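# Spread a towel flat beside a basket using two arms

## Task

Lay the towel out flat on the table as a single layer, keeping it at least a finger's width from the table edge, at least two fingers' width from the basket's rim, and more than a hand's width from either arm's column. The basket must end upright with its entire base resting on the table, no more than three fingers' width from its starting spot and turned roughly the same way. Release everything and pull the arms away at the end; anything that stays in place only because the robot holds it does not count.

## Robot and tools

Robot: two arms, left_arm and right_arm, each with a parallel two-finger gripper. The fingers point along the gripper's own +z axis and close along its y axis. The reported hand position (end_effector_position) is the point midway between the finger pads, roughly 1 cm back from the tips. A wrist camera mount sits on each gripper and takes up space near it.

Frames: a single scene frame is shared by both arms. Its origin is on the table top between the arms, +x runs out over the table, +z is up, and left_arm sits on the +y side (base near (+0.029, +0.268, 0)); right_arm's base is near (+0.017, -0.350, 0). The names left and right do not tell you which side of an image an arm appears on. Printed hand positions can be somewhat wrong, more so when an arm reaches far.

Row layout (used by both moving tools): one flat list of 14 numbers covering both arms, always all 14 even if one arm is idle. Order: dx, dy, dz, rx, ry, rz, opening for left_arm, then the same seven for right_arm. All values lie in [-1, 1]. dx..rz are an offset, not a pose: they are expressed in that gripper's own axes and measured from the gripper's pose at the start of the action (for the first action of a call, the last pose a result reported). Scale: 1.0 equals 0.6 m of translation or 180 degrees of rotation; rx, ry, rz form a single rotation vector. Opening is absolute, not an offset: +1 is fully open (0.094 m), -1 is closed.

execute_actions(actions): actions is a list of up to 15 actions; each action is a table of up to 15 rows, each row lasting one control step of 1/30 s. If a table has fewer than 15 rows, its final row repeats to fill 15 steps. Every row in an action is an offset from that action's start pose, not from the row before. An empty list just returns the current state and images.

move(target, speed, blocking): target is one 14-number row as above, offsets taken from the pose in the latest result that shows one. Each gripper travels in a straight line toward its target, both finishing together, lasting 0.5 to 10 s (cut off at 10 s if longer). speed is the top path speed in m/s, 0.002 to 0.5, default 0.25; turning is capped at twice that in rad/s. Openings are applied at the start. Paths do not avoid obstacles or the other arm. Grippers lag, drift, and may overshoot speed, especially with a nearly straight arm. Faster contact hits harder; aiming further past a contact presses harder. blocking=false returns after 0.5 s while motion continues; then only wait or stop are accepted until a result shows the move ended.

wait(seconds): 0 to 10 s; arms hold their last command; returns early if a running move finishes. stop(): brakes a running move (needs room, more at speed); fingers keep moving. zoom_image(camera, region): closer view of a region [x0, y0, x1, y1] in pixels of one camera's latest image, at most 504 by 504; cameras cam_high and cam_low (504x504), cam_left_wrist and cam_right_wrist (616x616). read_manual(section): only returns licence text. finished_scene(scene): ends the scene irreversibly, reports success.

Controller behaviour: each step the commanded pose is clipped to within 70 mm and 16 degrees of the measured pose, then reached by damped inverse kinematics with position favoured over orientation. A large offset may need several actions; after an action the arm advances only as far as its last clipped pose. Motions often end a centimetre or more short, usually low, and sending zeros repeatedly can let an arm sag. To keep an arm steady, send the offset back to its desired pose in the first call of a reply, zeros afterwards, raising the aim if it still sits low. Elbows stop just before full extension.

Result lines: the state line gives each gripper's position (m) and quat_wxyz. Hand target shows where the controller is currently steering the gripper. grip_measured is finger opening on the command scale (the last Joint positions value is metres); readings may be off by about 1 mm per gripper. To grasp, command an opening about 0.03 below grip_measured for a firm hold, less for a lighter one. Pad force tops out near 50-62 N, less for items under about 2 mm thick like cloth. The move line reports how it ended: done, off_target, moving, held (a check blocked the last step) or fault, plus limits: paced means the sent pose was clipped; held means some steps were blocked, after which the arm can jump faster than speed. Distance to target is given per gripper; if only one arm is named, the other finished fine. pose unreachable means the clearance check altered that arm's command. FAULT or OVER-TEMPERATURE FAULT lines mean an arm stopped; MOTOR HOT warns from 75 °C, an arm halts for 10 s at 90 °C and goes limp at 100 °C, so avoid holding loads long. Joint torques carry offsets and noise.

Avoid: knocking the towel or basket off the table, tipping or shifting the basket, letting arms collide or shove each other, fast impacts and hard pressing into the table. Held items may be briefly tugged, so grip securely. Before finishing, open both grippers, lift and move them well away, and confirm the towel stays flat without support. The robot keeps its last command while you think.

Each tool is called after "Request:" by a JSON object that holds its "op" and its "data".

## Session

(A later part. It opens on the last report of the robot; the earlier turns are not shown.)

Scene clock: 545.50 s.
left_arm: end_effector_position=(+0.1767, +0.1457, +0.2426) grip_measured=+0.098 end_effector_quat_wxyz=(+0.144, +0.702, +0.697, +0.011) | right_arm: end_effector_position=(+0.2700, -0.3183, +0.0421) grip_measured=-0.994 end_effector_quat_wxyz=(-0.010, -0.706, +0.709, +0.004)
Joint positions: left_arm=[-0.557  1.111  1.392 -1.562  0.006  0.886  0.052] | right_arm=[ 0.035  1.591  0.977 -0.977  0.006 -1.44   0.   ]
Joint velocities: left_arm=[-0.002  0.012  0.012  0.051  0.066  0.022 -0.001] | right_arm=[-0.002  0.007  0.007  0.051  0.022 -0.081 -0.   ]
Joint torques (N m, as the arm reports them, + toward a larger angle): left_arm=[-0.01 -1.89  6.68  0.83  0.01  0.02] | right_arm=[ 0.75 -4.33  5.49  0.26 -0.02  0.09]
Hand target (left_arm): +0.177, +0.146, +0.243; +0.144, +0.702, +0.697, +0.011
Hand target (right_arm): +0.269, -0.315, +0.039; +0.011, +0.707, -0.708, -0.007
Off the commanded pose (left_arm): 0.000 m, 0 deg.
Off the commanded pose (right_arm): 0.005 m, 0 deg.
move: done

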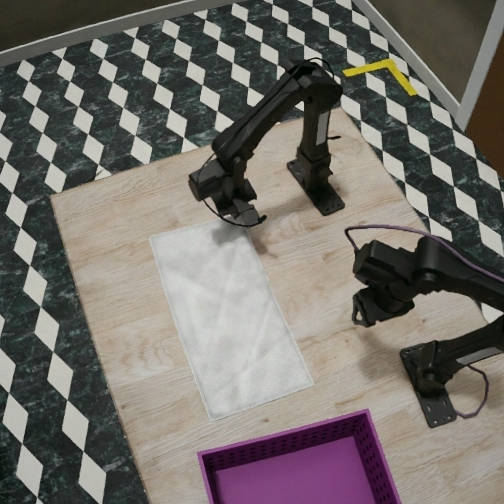

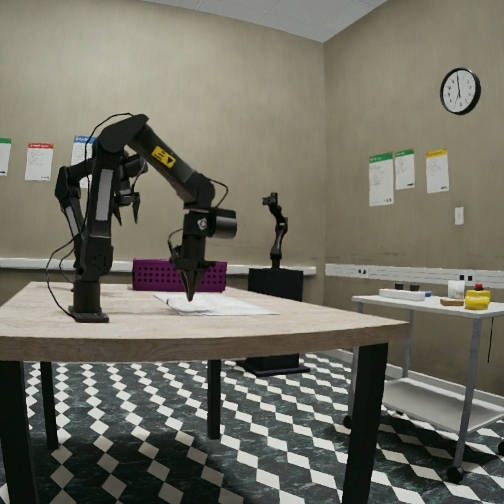

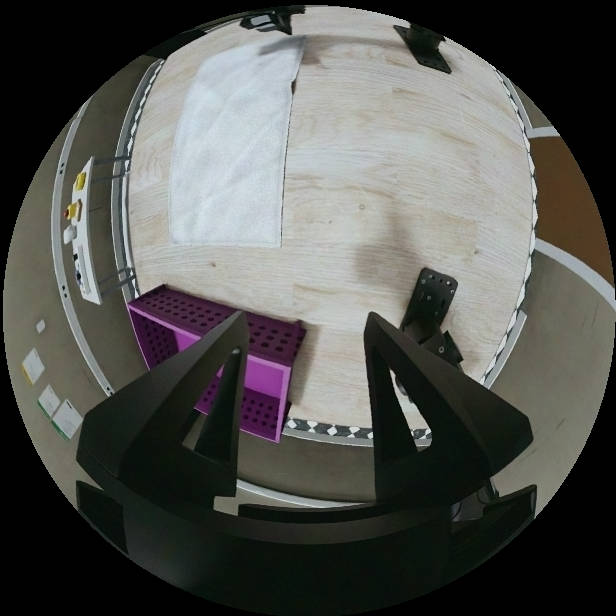

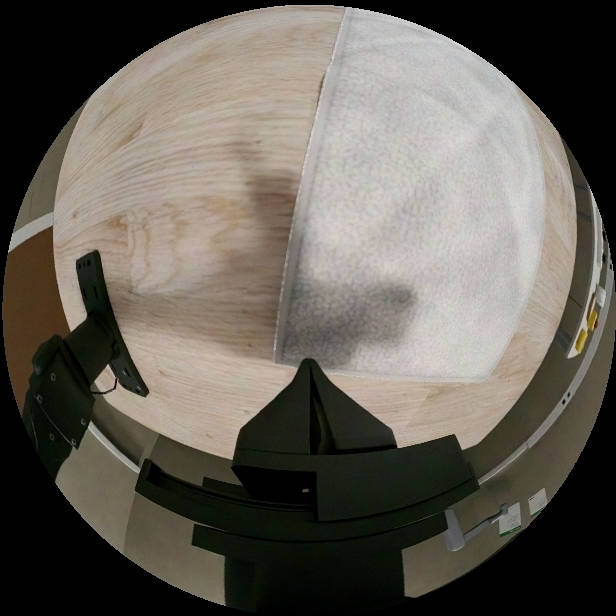

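Request:
{"op": "move", "data": {"target": [0,0,0,0,0,0,0.1, -0.01,0.017,0.036,0,0,0,-1], "speed": 0.03}}

Scene clock: 549.00 s.
left_arm: end_effector_position=(+0.1767, +0.1457, +0.2426) grip_measured=+0.098 end_effector_quat_wxyz=(+0.144, +0.702, +0.697, +0.011) | right_arm: end_effector_position=(+0.2590, -0.3154, +0.0220) grip_measured=-0.994 end_effector_quat_wxyz=(-0.013, -0.704, +0.710, +0.006)
Joint positions: left_arm=[-0.557  1.111  1.392 -1.562  0.006  0.886  0.052] | right_arm=[ 0.053  1.591  0.89  -0.897  0.006 -1.418  0.   ]
Joint velocities: left_arm=[-0.007 -0.007 -0.012 -0.007 -0.037  0.037 -0.   ] | right_arm=[ 0.012  0.002 -0.002  0.095 -0.081 -0.022  0.   ]
Joint torques (N m, as the arm reports them, + toward a larger angle): left_arm=[-0.06 -2.01  6.68  0.85  0.01  0.01] | right_arm=[ 0.86 -4.93  5.    0.28  0.    0.02]
Hand target (left_arm): +0.177, +0.146, +0.243; +0.144, +0.702, +0.697, +0.011
Hand target (right_arm): +0.259, -0.312, +0.021; +0.010, +0.706, -0.709, -0.004
Off the commanded pose (left_arm): 0.000 m, 0 deg.
Off the commanded pose (right_arm): 0.003 m, 0 deg.
move: done

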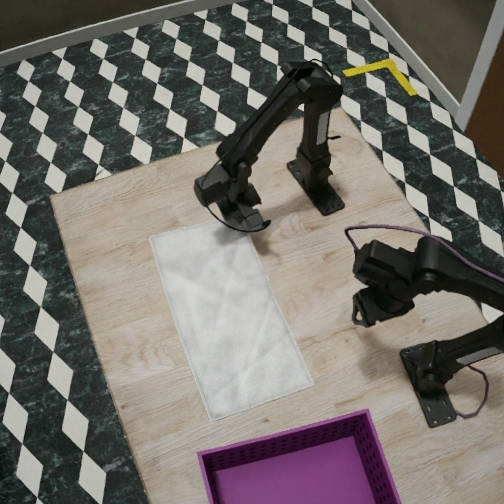

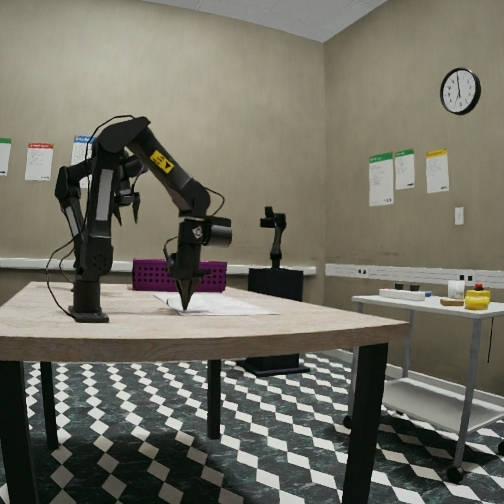

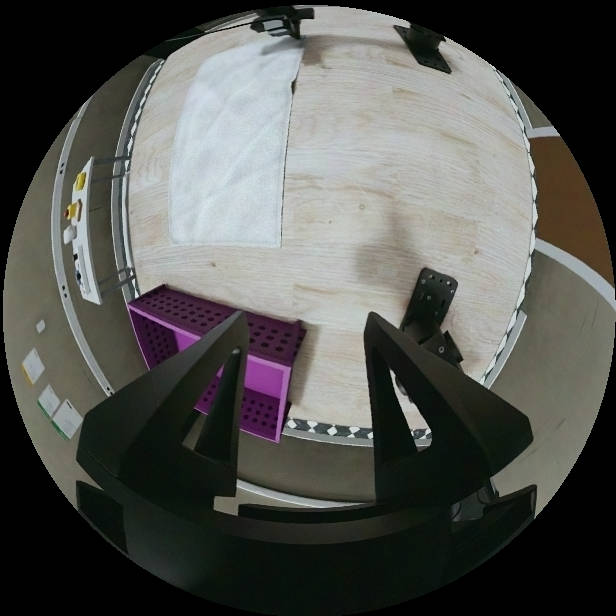

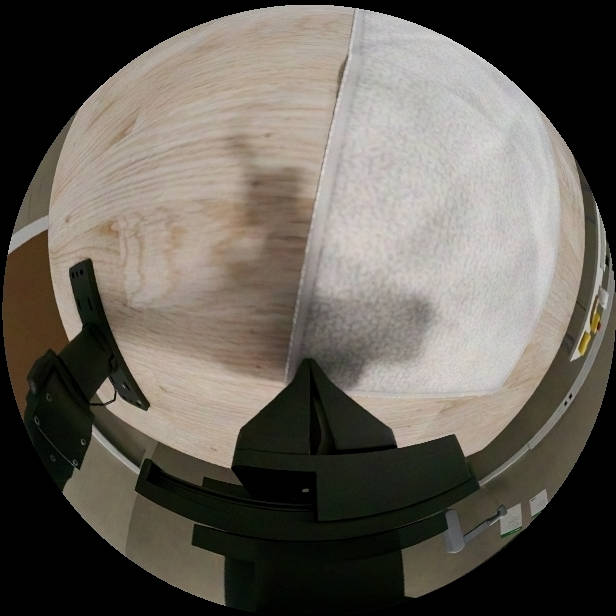

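Request:
{"op": "move", "data": {"target": [0,0,0,0,0,0,0.1, 0,0,0.012,0,0,0,-1], "speed": 0.02}}

Request:
{"op": "move", "data": {"target": [0,0,0,0,0,0,0.1, 0.045,0,0.006,0,0,0,-1], "speed": 0.02}}

Scene clock: 552.10 s.
left_arm: end_effector_position=(+0.1767, +0.1457, +0.2426) grip_measured=+0.098 end_effector_quat_wxyz=(+0.144, +0.702, +0.697, +0.011) | right_arm: end_effector_position=(+0.2604, -0.3152, +0.0194) grip_measured=-0.994 end_effector_quat_wxyz=(-0.008, -0.704, +0.710, +0.002)
Joint positions: left_arm=[-0.557  1.111  1.392 -1.562  0.006  0.886  0.052] | right_arm=[ 0.053  1.591  0.879 -0.875  0.006 -1.417  0.   ]
Joint velocities: left_arm=[-0.002 -0.017 -0.012  0.022 -0.007 -0.007 -0.001] | right_arm=[-0.002  0.002 -0.017  0.007  0.037  0.007 -0.   ]
Joint torques (N m, as the arm reports them, + toward a larger angle): left_arm=[ 0.06 -2.02  6.64  0.84  0.01  0.  ] | right_arm=[-0.01 -3.97  4.98  0.3   0.01 -0.02]
Hand target (left_arm): +0.177, +0.146, +0.243; +0.144, +0.702, +0.697, +0.011
Hand target (right_arm): +0.259, -0.315, +0.015; +0.012, +0.704, -0.710, -0.005
Off the commanded pose (left_arm): 0.000 m, 0 deg.
Off the commanded pose (right_arm): 0.005 m, 1 deg.
move: done

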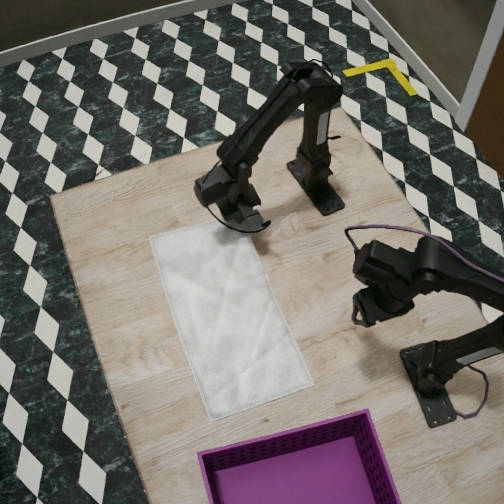

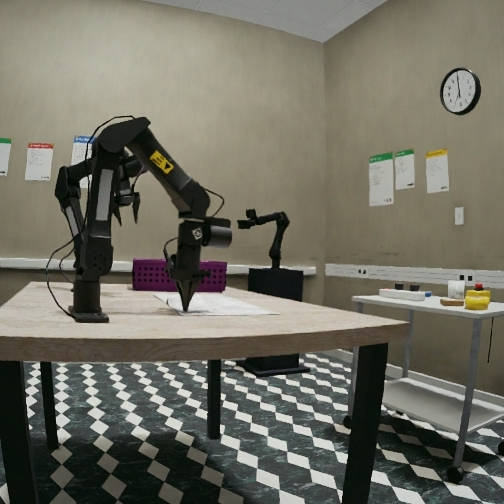

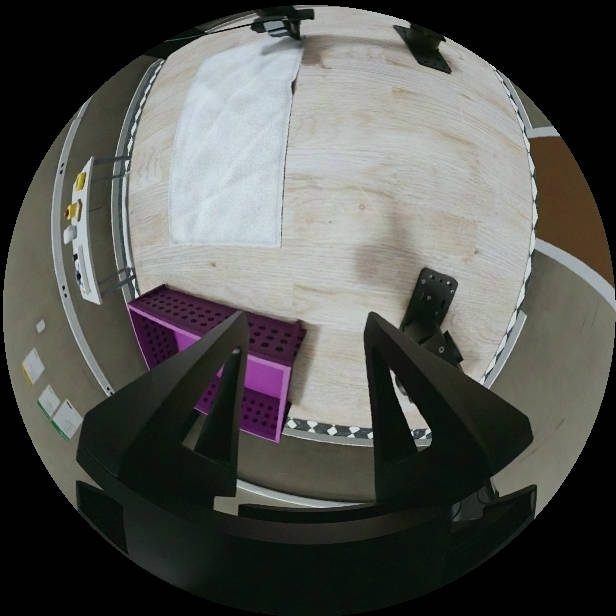

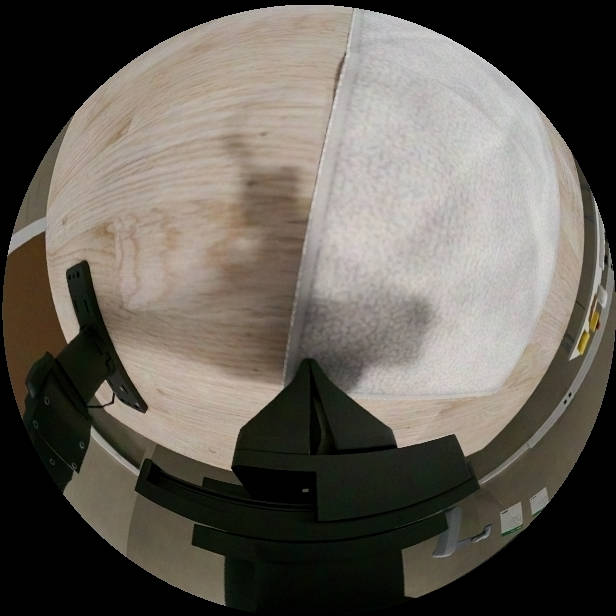

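Scene clock: 553.70 s.
left_arm: end_effector_position=(+0.1767, +0.1457, +0.2426) grip_measured=+0.098 end_effector_quat_wxyz=(+0.144, +0.702, +0.697, +0.011) | right_arm: end_effector_position=(+0.2603, -0.3390, +0.0168) grip_measured=-0.994 end_effector_quat_wxyz=(-0.010, -0.704, +0.710, +0.004)
Joint positions: left_arm=[-0.557  1.111  1.392 -1.562  0.006  0.886  0.052] | right_arm=[-0.044  1.591  0.867 -0.866  0.006 -1.515  0.   ]
Joint velocities: left_arm=[-0.007  0.002 -0.017 -0.007  0.066 -0.007 -0.002] | right_arm=[-0.002 -0.002 -0.002 -0.051 -0.081 -0.037 -0.001]
Joint torques (N m, as the arm reports them, + toward a larger angle): left_arm=[ 0.13 -1.98  6.69  0.83  0.01  0.01] | right_arm=[-0.95 -5.12  4.85  0.2   0.03 -0.06]
Hand target (left_arm): +0.177, +0.146, +0.243; +0.144, +0.702, +0.697, +0.011
Hand target (right_arm): +0.260, -0.342, +0.016; +0.009, +0.704, -0.711, -0.002
Off the commanded pose (left_arm): 0.000 m, 0 deg.
Off the commanded pose (right_arm): 0.003 m, 0 deg.
move: done

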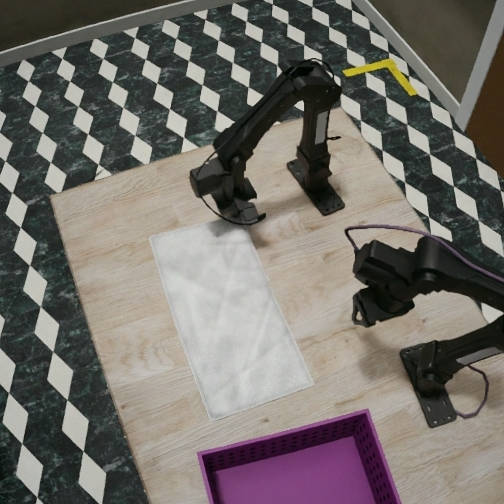

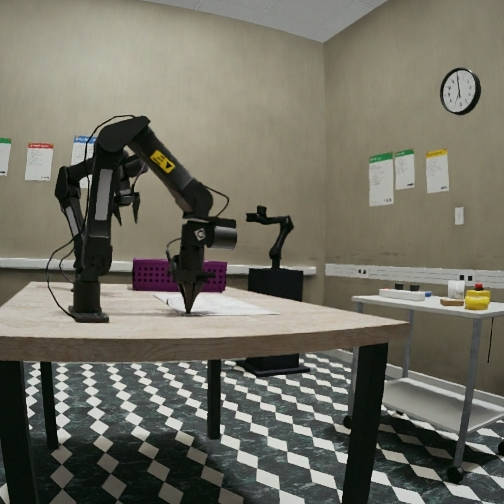

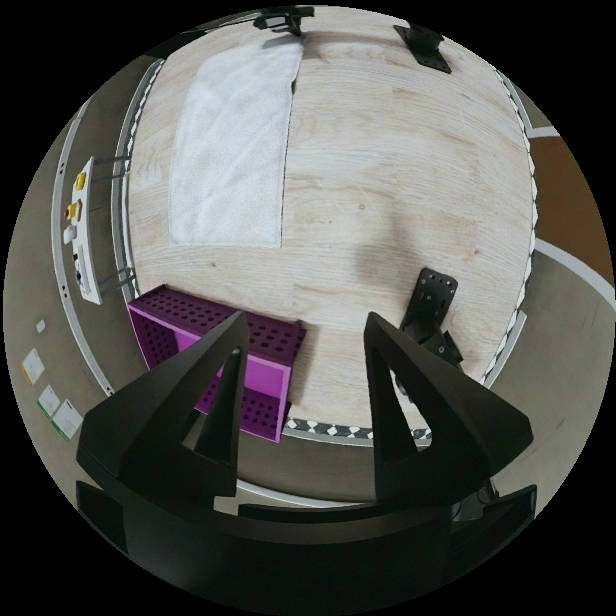

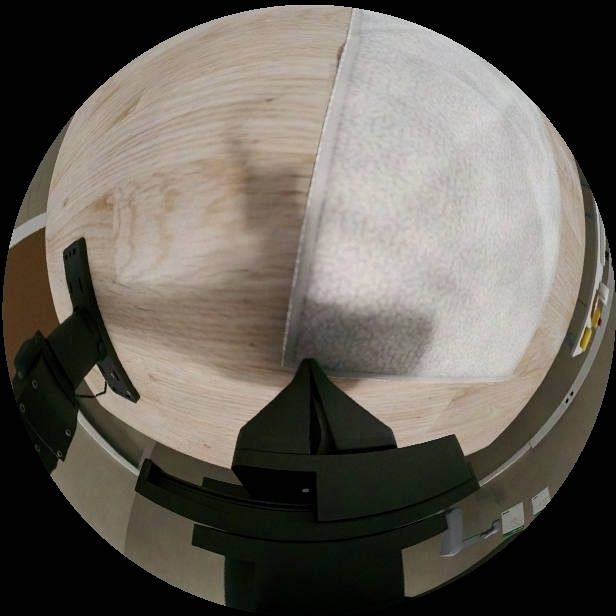

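Request:
{"op": "move", "data": {"target": [0,0,0,0,0,0,0.1, -0.02,0,-0.03,0,0,0,-1], "speed": 0.04}}

Request:
{"op": "move", "data": {"target": [0,0,0,0,0,0,0.1, -0.03,0,0.0,0,0,0,-1], "speed": 0.04}}

Request:
{"op": "move", "data": {"target": [0,0,0,0,0,0,0.1, 0,0,0.045,0,0,0,-1], "speed": 0.02}}

Scene clock: 557.77 s.
left_arm: end_effector_position=(+0.1767, +0.1457, +0.2426) grip_measured=+0.098 end_effector_quat_wxyz=(+0.144, +0.702, +0.697, +0.011) | right_arm: end_effector_position=(+0.2543, -0.3306, +0.0225) grip_measured=-0.994 end_effector_quat_wxyz=(-0.022, -0.703, +0.711, +0.015)
Joint positions: left_arm=[-0.557  1.111  1.392 -1.562  0.006  0.886  0.052] | right_arm=[-0.007  1.591  0.891 -0.924  0.006 -1.476  0.   ]
Joint velocities: left_arm=[ 0.007  0.007  0.007 -0.007 -0.037 -0.022 -0.001] | right_arm=[-0.012 -0.002  0.012 -0.007 -0.037 -0.007  0.   ]
Joint torques (N m, as the arm reports them, + toward a larger angle): left_arm=[ 0.06 -2.04  6.59  0.82  0.01  0.04] | right_arm=[ 0.83 -6.72  8.1  -0.03 -0.01  0.04]
Hand target (left_arm): +0.177, +0.146, +0.243; +0.144, +0.702, +0.697, +0.011
Hand target (right_arm): +0.261, -0.327, +0.034; +0.009, +0.704, -0.710, -0.005
Off the commanded pose (left_arm): 0.000 m, 0 deg.
Off the commanded pose (right_arm): 0.014 m, 2 deg.
move: off_target (right_arm)

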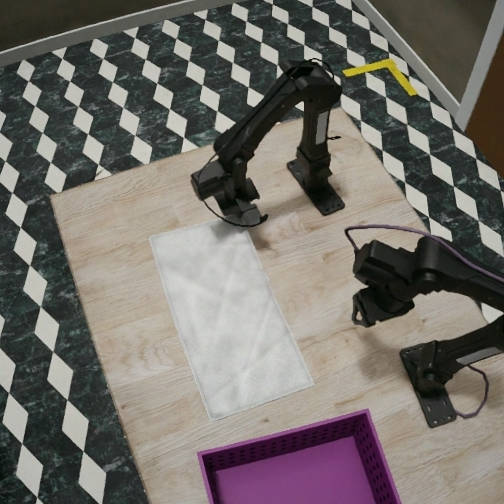

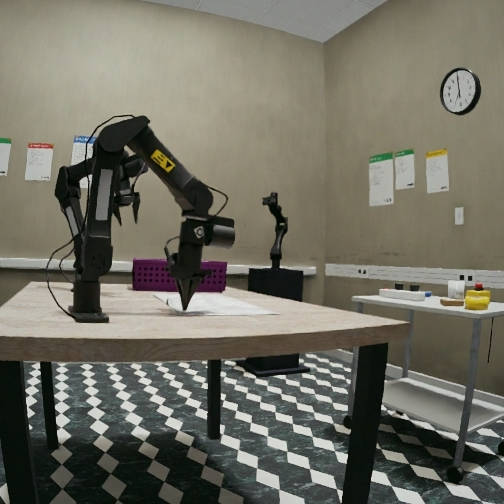

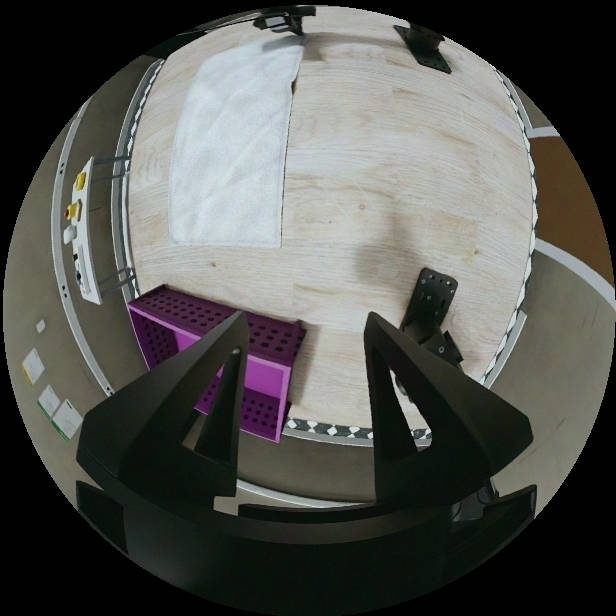

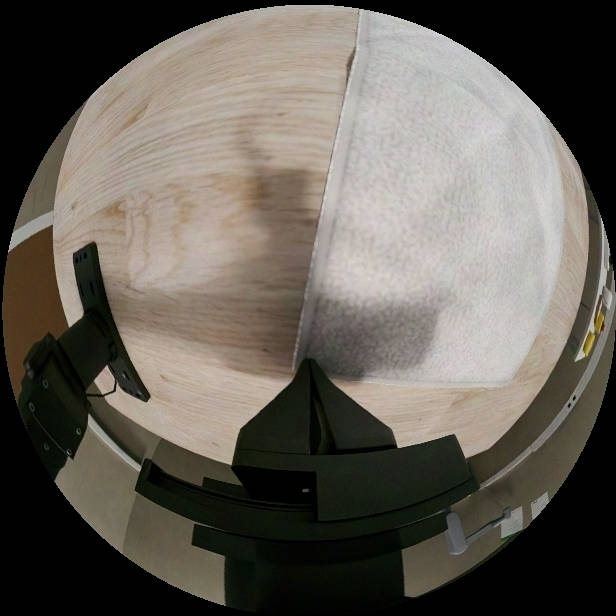

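Scene clock: 558.50 s.
left_arm: end_effector_position=(+0.1767, +0.1457, +0.2426) grip_measured=+0.098 end_effector_quat_wxyz=(+0.144, +0.702, +0.697, +0.011) | right_arm: end_effector_position=(+0.2526, -0.3162, +0.0225) grip_measured=-0.994 end_effector_quat_wxyz=(-0.023, -0.703, +0.711, +0.013)
Joint positions: left_arm=[-0.557  1.111  1.392 -1.562  0.006  0.886  0.052] | right_arm=[ 0.054  1.591  0.891 -0.924  0.006 -1.414  0.   ]
Joint velocities: left_arm=[-0.012 -0.002 -0.027 -0.066 -0.007  0.081 -0.001] | right_arm=[-0.007 -0.012 -0.017 -0.007 -0.051  0.007 -0.   ]
Joint torques (N m, as the arm reports them, + toward a larger angle): left_arm=[-0.05 -2.02  6.75  0.82  0.01  0.  ] | right_arm=[ 0.79 -4.13  6.42  0.12 -0.04  0.03]
Hand target (left_arm): +0.177, +0.146, +0.243; +0.144, +0.702, +0.697, +0.011
Hand target (right_arm): +0.254, -0.312, +0.022; +0.022, +0.703, -0.711, -0.015
Off the commanded pose (left_arm): 0.000 m, 0 deg.
Off the commanded pose (right_arm): 0.004 m, 0 deg.
move: done

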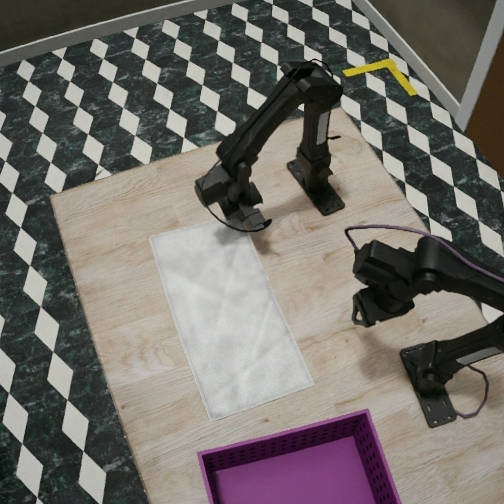

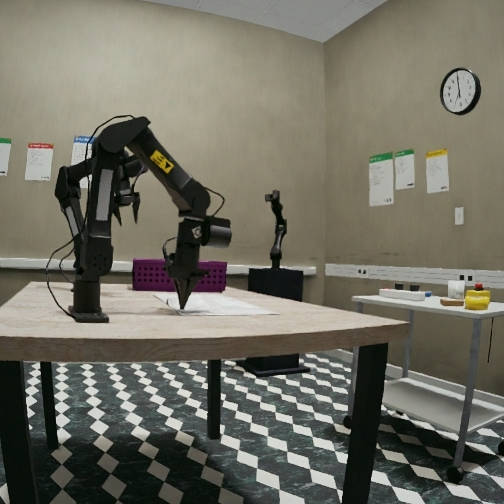

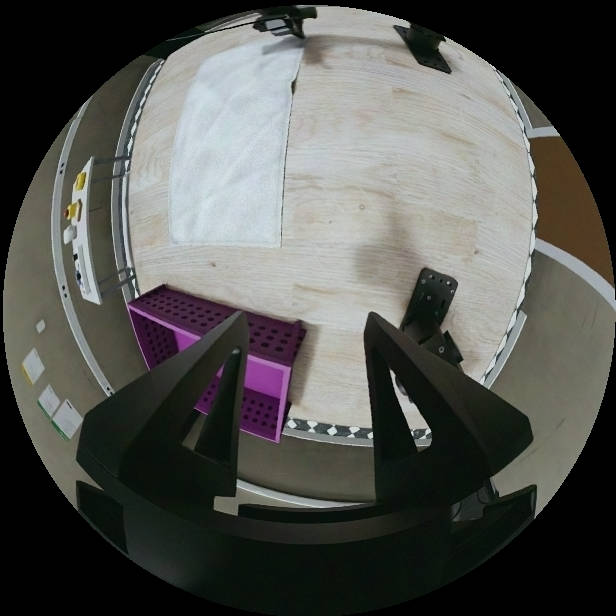

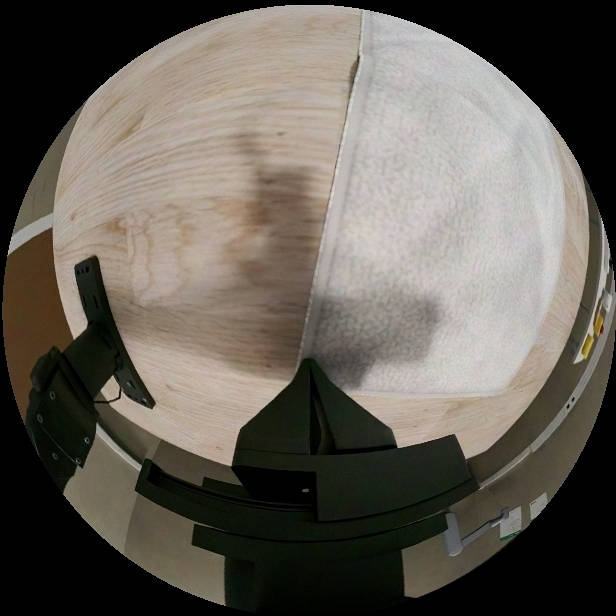

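Scene clock: 560.07 s.
left_arm: end_effector_position=(+0.1767, +0.1457, +0.2426) grip_measured=+0.098 end_effector_quat_wxyz=(+0.144, +0.702, +0.697, +0.011) | right_arm: end_effector_position=(+0.2531, -0.3161, +0.0133) grip_measured=-0.994 end_effector_quat_wxyz=(-0.018, -0.703, +0.711, +0.009)
Joint positions: left_arm=[-0.557  1.111  1.392 -1.562  0.006  0.886  0.052] | right_arm=[ 0.054  1.598  0.857 -0.87   0.006 -1.414  0.   ]
Joint velocities: left_arm=[ 0.007 -0.007  0.002 -0.007  0.095  0.007  0.001] | right_arm=[ 0.032  0.007 -0.012 -0.051 -0.022 -0.022 -0.   ]
Joint torques (N m, as the arm reports them, + toward a larger angle): left_arm=[ 0.02 -1.92  6.8   0.84  0.01  0.04] | right_arm=[-0.04 -1.97  2.1   0.65  0.01 -0.01]
Hand target (left_arm): +0.177, +0.146, +0.243; +0.144, +0.702, +0.697, +0.011
Hand target (right_arm): +0.250, -0.317, -0.003; +0.024, +0.703, -0.711, -0.013
Off the commanded pose (left_arm): 0.000 m, 0 deg.
Off the commanded pose (right_arm): 0.018 m, 1 deg.
move: off_target (right_arm)

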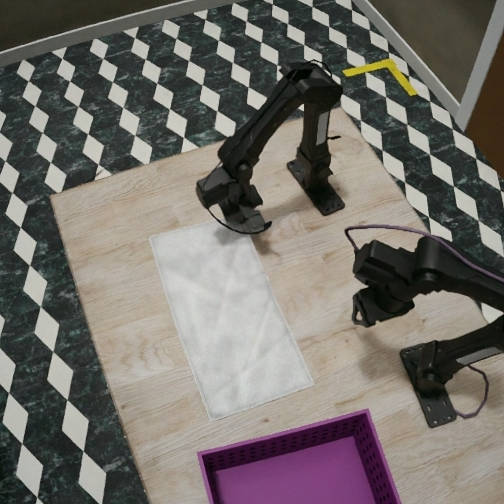

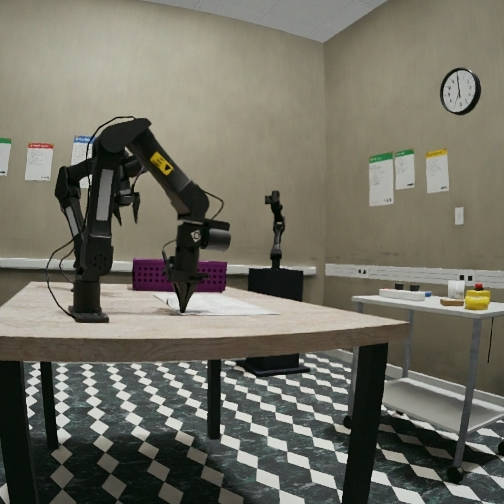

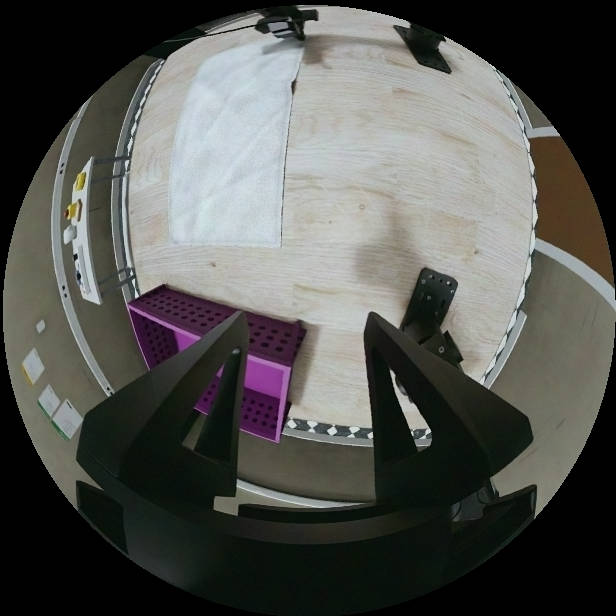

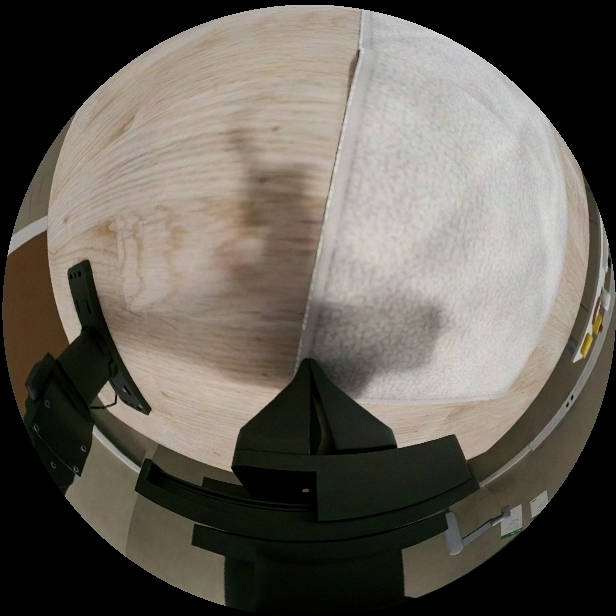

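Request:
{"op": "move", "data": {"target": [0,0,0,0,0,0,0.1, 0.04,-0.004,0.018,0,0,0,-1], "speed": 0.015}}

Scene clock: 564.20 s.
left_arm: end_effector_position=(+0.1767, +0.1457, +0.2426) grip_measured=+0.098 end_effector_quat_wxyz=(+0.144, +0.702, +0.697, +0.011) | right_arm: end_effector_position=(+0.2543, -0.3240, +0.0135) grip_measured=-0.994 end_effector_quat_wxyz=(+0.001, -0.707, +0.706, +0.031)
Joint positions: left_arm=[-0.557  1.111  1.392 -1.562  0.006  0.886  0.052] | right_arm=[-0.02   1.598  0.857 -0.87  -0.048 -1.502  0.   ]
Joint velocities: left_arm=[-0.002 -0.007 -0.012  0.007 -0.007 -0.007 -0.002] | right_arm=[ 0.002  0.007 -0.027 -0.007  0.007  0.007  0.001]
Joint torques (N m, as the arm reports them, + toward a larger angle): left_arm=[ 0.19 -2.09  6.63  0.84  0.01  0.03] | right_arm=[-1.67 -3.63  3.02  0.49  0.49 -0.09]
Hand target (left_arm): +0.177, +0.146, +0.243; +0.144, +0.702, +0.697, +0.011
Hand target (right_arm): +0.254, -0.340, +0.004; +0.019, +0.703, -0.711, -0.009
Off the commanded pose (left_arm): 0.000 m, 0 deg.
Off the commanded pose (right_arm): 0.020 m, 3 deg.
move: off_target (right_arm)

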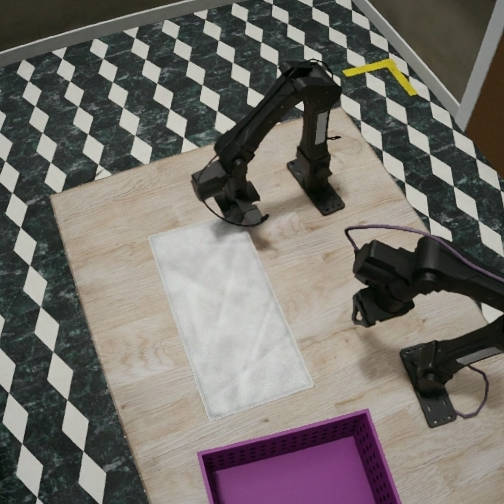

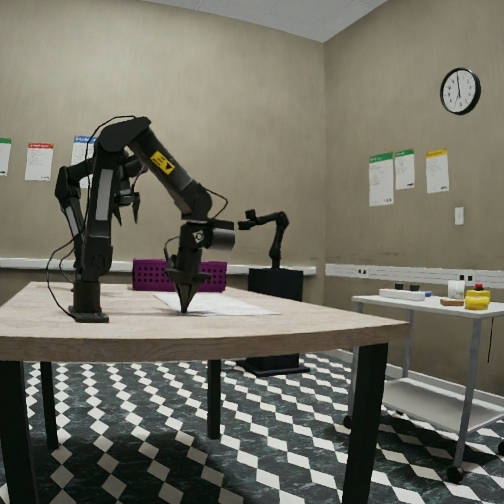

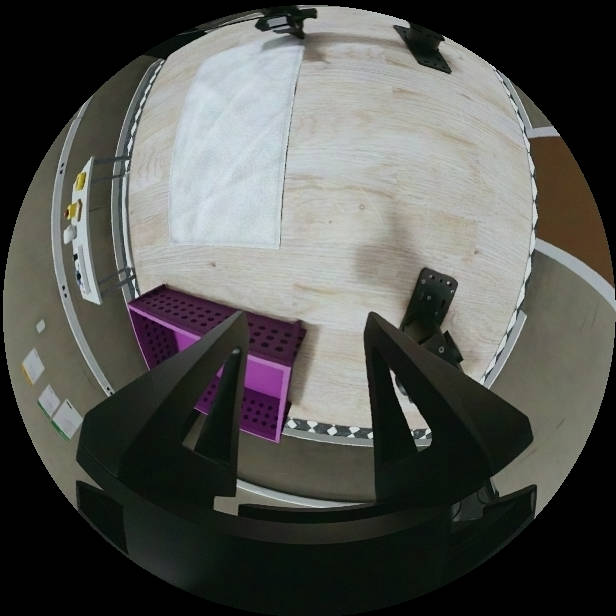

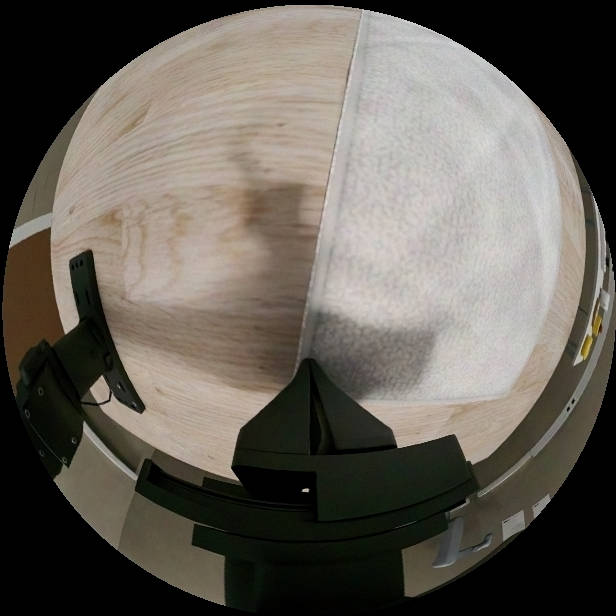

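Request:
{"op": "move", "data": {"target": [0,0,0,0,0,0,0.1, 0,0,-0.08,0,0,0,-1], "speed": 0.05}}

Request:
{"op": "move", "data": {"target": [0,0,0,0,0,0,0.1, 0.12,0.16,-0.28,0,0,0,0.1], "speed": 0.2}}

Scene clock: 567.70 s.
left_arm: end_effector_position=(+0.1767, +0.1457, +0.2426) grip_measured=+0.098 end_effector_quat_wxyz=(+0.144, +0.702, +0.697, +0.011) | right_arm: end_effector_position=(+0.2497, -0.3237, +0.0478) grip_measured=-0.994 end_effector_quat_wxyz=(-0.014, -0.707, +0.706, +0.046)
Joint positions: left_arm=[-0.557  1.111  1.392 -1.562  0.006  0.886  0.052] | right_arm=[-0.02   1.562  0.968 -1.058 -0.051 -1.504  0.   ]
Joint velocities: left_arm=[-0.002  0.012 -0.007 -0.022 -0.007 -0.022 -0.001] | right_arm=[ 0.002  0.002 -0.007 -0.066 -0.022 -0.037 -0.001]
Joint torques (N m, as the arm reports them, + toward a larger angle): left_arm=[-0.01 -1.98  6.73  0.82  0.03 -0.01] | right_arm=[-0.72 -6.95  8.32 -0.08  0.01 -0.08]
Hand target (left_arm): +0.177, +0.146, +0.243; +0.144, +0.702, +0.697, +0.011
Hand target (right_arm): +0.257, -0.326, +0.061; -0.001, +0.707, -0.707, -0.031
Off the commanded pose (left_arm): 0.000 m, 0 deg.
Off the commanded pose (right_arm): 0.015 m, 2 deg.
move: off_target (right_arm)

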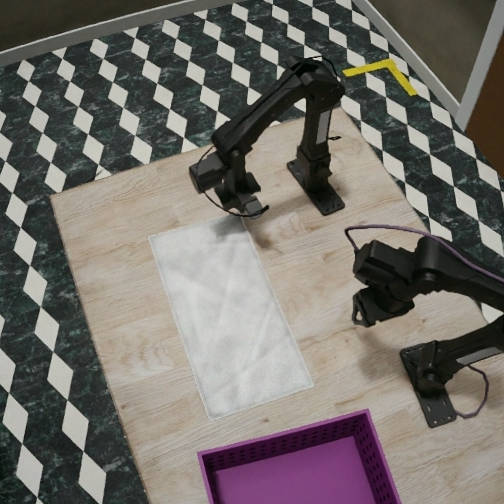

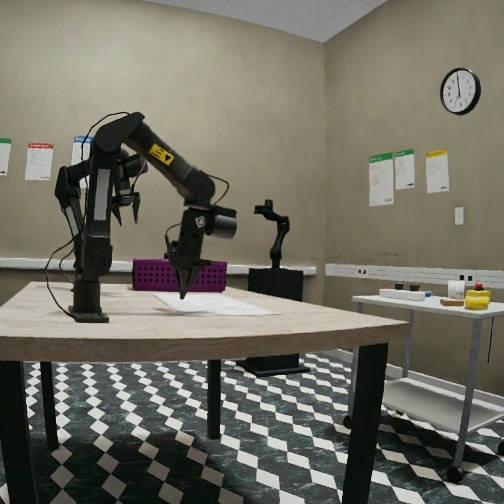

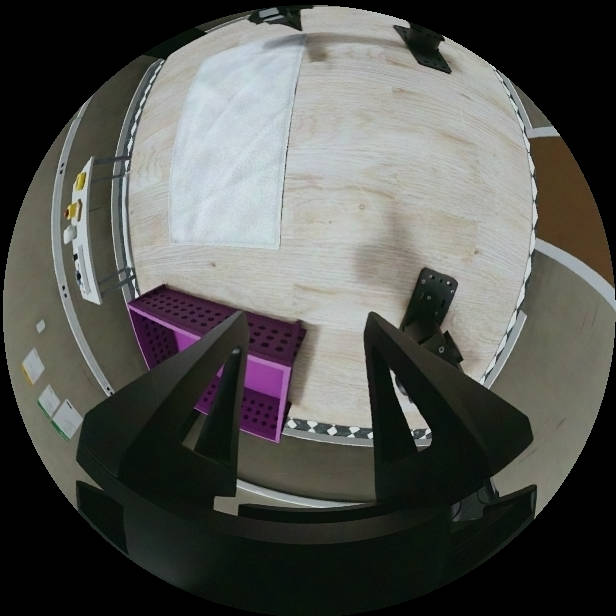

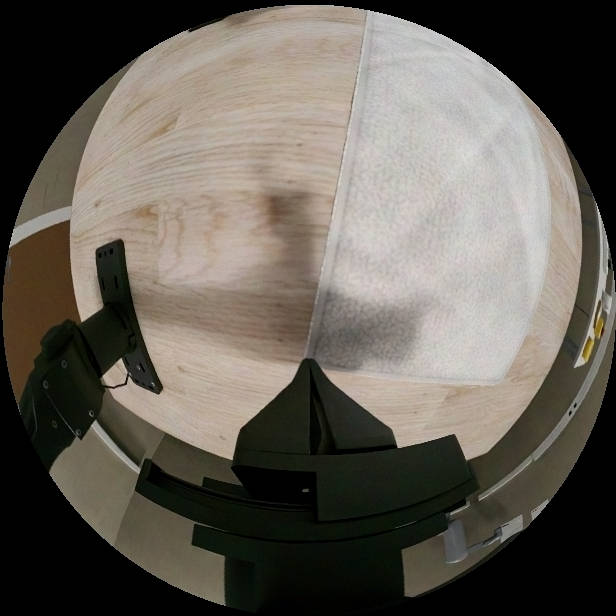

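Scene clock: 569.40 s.
left_arm: end_effector_position=(+0.1767, +0.1457, +0.2426) grip_measured=+0.098 end_effector_quat_wxyz=(+0.144, +0.702, +0.697, +0.011) | right_arm: end_effector_position=(+0.1732, -0.4020, +0.2136) grip_measured=+0.098 end_effector_quat_wxyz=(+0.058, -0.702, +0.701, -0.110)
Joint positions: left_arm=[-0.557  1.111  1.392 -1.562  0.006  0.886  0.052] | right_arm=[-0.425  1.002  1.228 -1.547 -0.008 -1.904  0.052]
Joint velocities: left_arm=[-0.007 -0.012 -0.002 -0.022 -0.007 -0.037 -0.   ] | right_arm=[ 0.007 -0.017 -0.002  0.022 -0.037 -0.051  0.   ]
Joint torques (N m, as the arm reports them, + toward a larger angle): left_arm=[ 0.13 -2.05  6.64  0.85  0.03  0.04] | right_arm=[-0.86 -1.02  7.84  0.52  0.04 -0.08]
Hand target (left_arm): +0.177, +0.146, +0.243; +0.144, +0.702, +0.697, +0.011
Hand target (right_arm): +0.171, -0.404, +0.220; -0.059, +0.700, -0.702, +0.121
Off the commanded pose (left_arm): 0.000 m, 0 deg.
Off the commanded pose (right_arm): 0.008 m, 20 deg; orientation clipped at the last step of the last action.
joint sent to its limit (right arm) — the command would take joint 4 (wrist pitch) past its lower limit, so that joint was sent only as far as its limit.
move: off_target (right_arm); limits=paced

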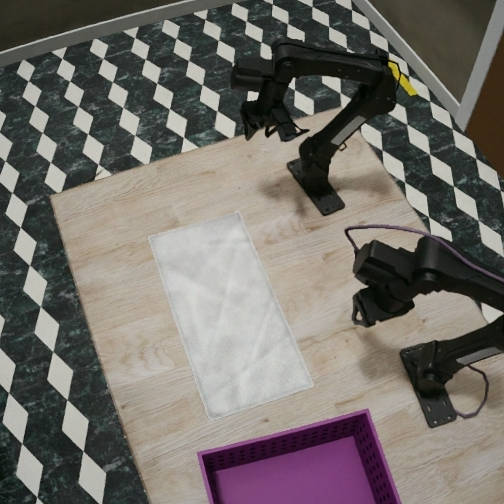

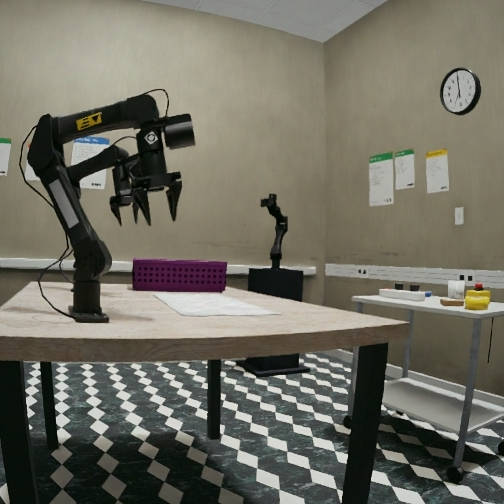

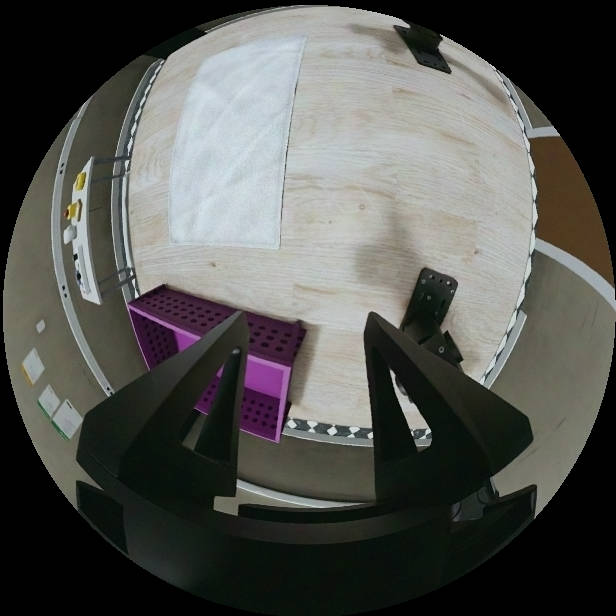

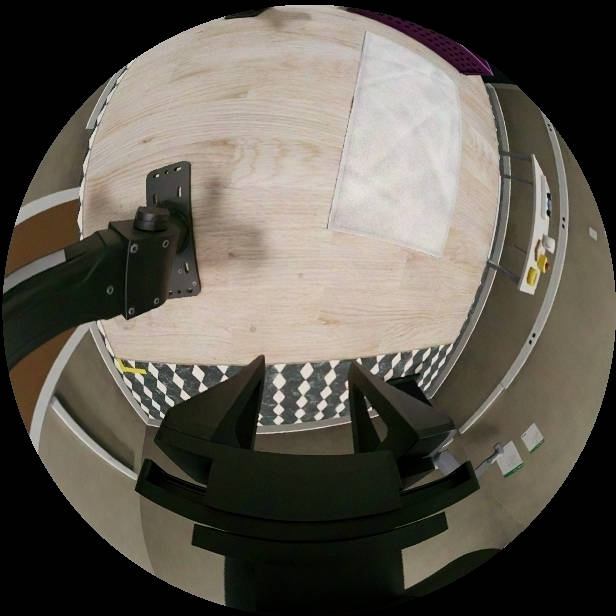

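Request:
{"op": "zoom_image", "data": {"camera": "cam_low", "region": [140, 270, 300, 330]}}

Request:
{"op": "zoom_image", "data": {"camera": "cam_high", "region": [130, 190, 380, 450]}}

Region (140, 270, 300, 330) of cam_low's 504x504 image, scaled by 3.150, with more detail than that image has; it fills the top 189 rows of this view, and the rest is white.

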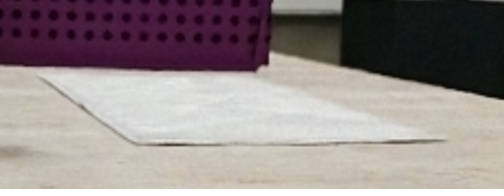

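Region (130, 190, 380, 450) of cam_high's 504x504 image, scaled by 1.938, with more detail than that image has; it fills the left 485 columns of this view, and the rest is white.

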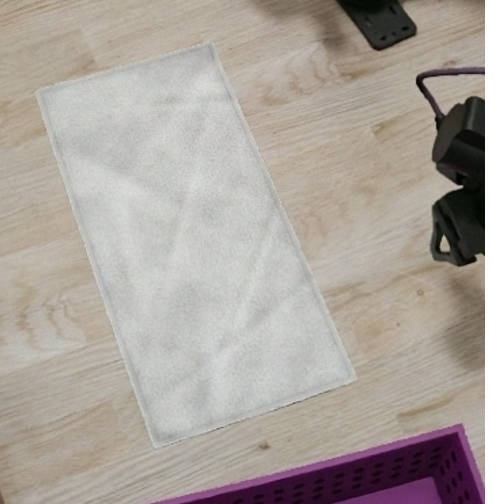

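Request:
{"op": "finished_scene", "data": {"scene": 2}}

The scene is finished: the task was done.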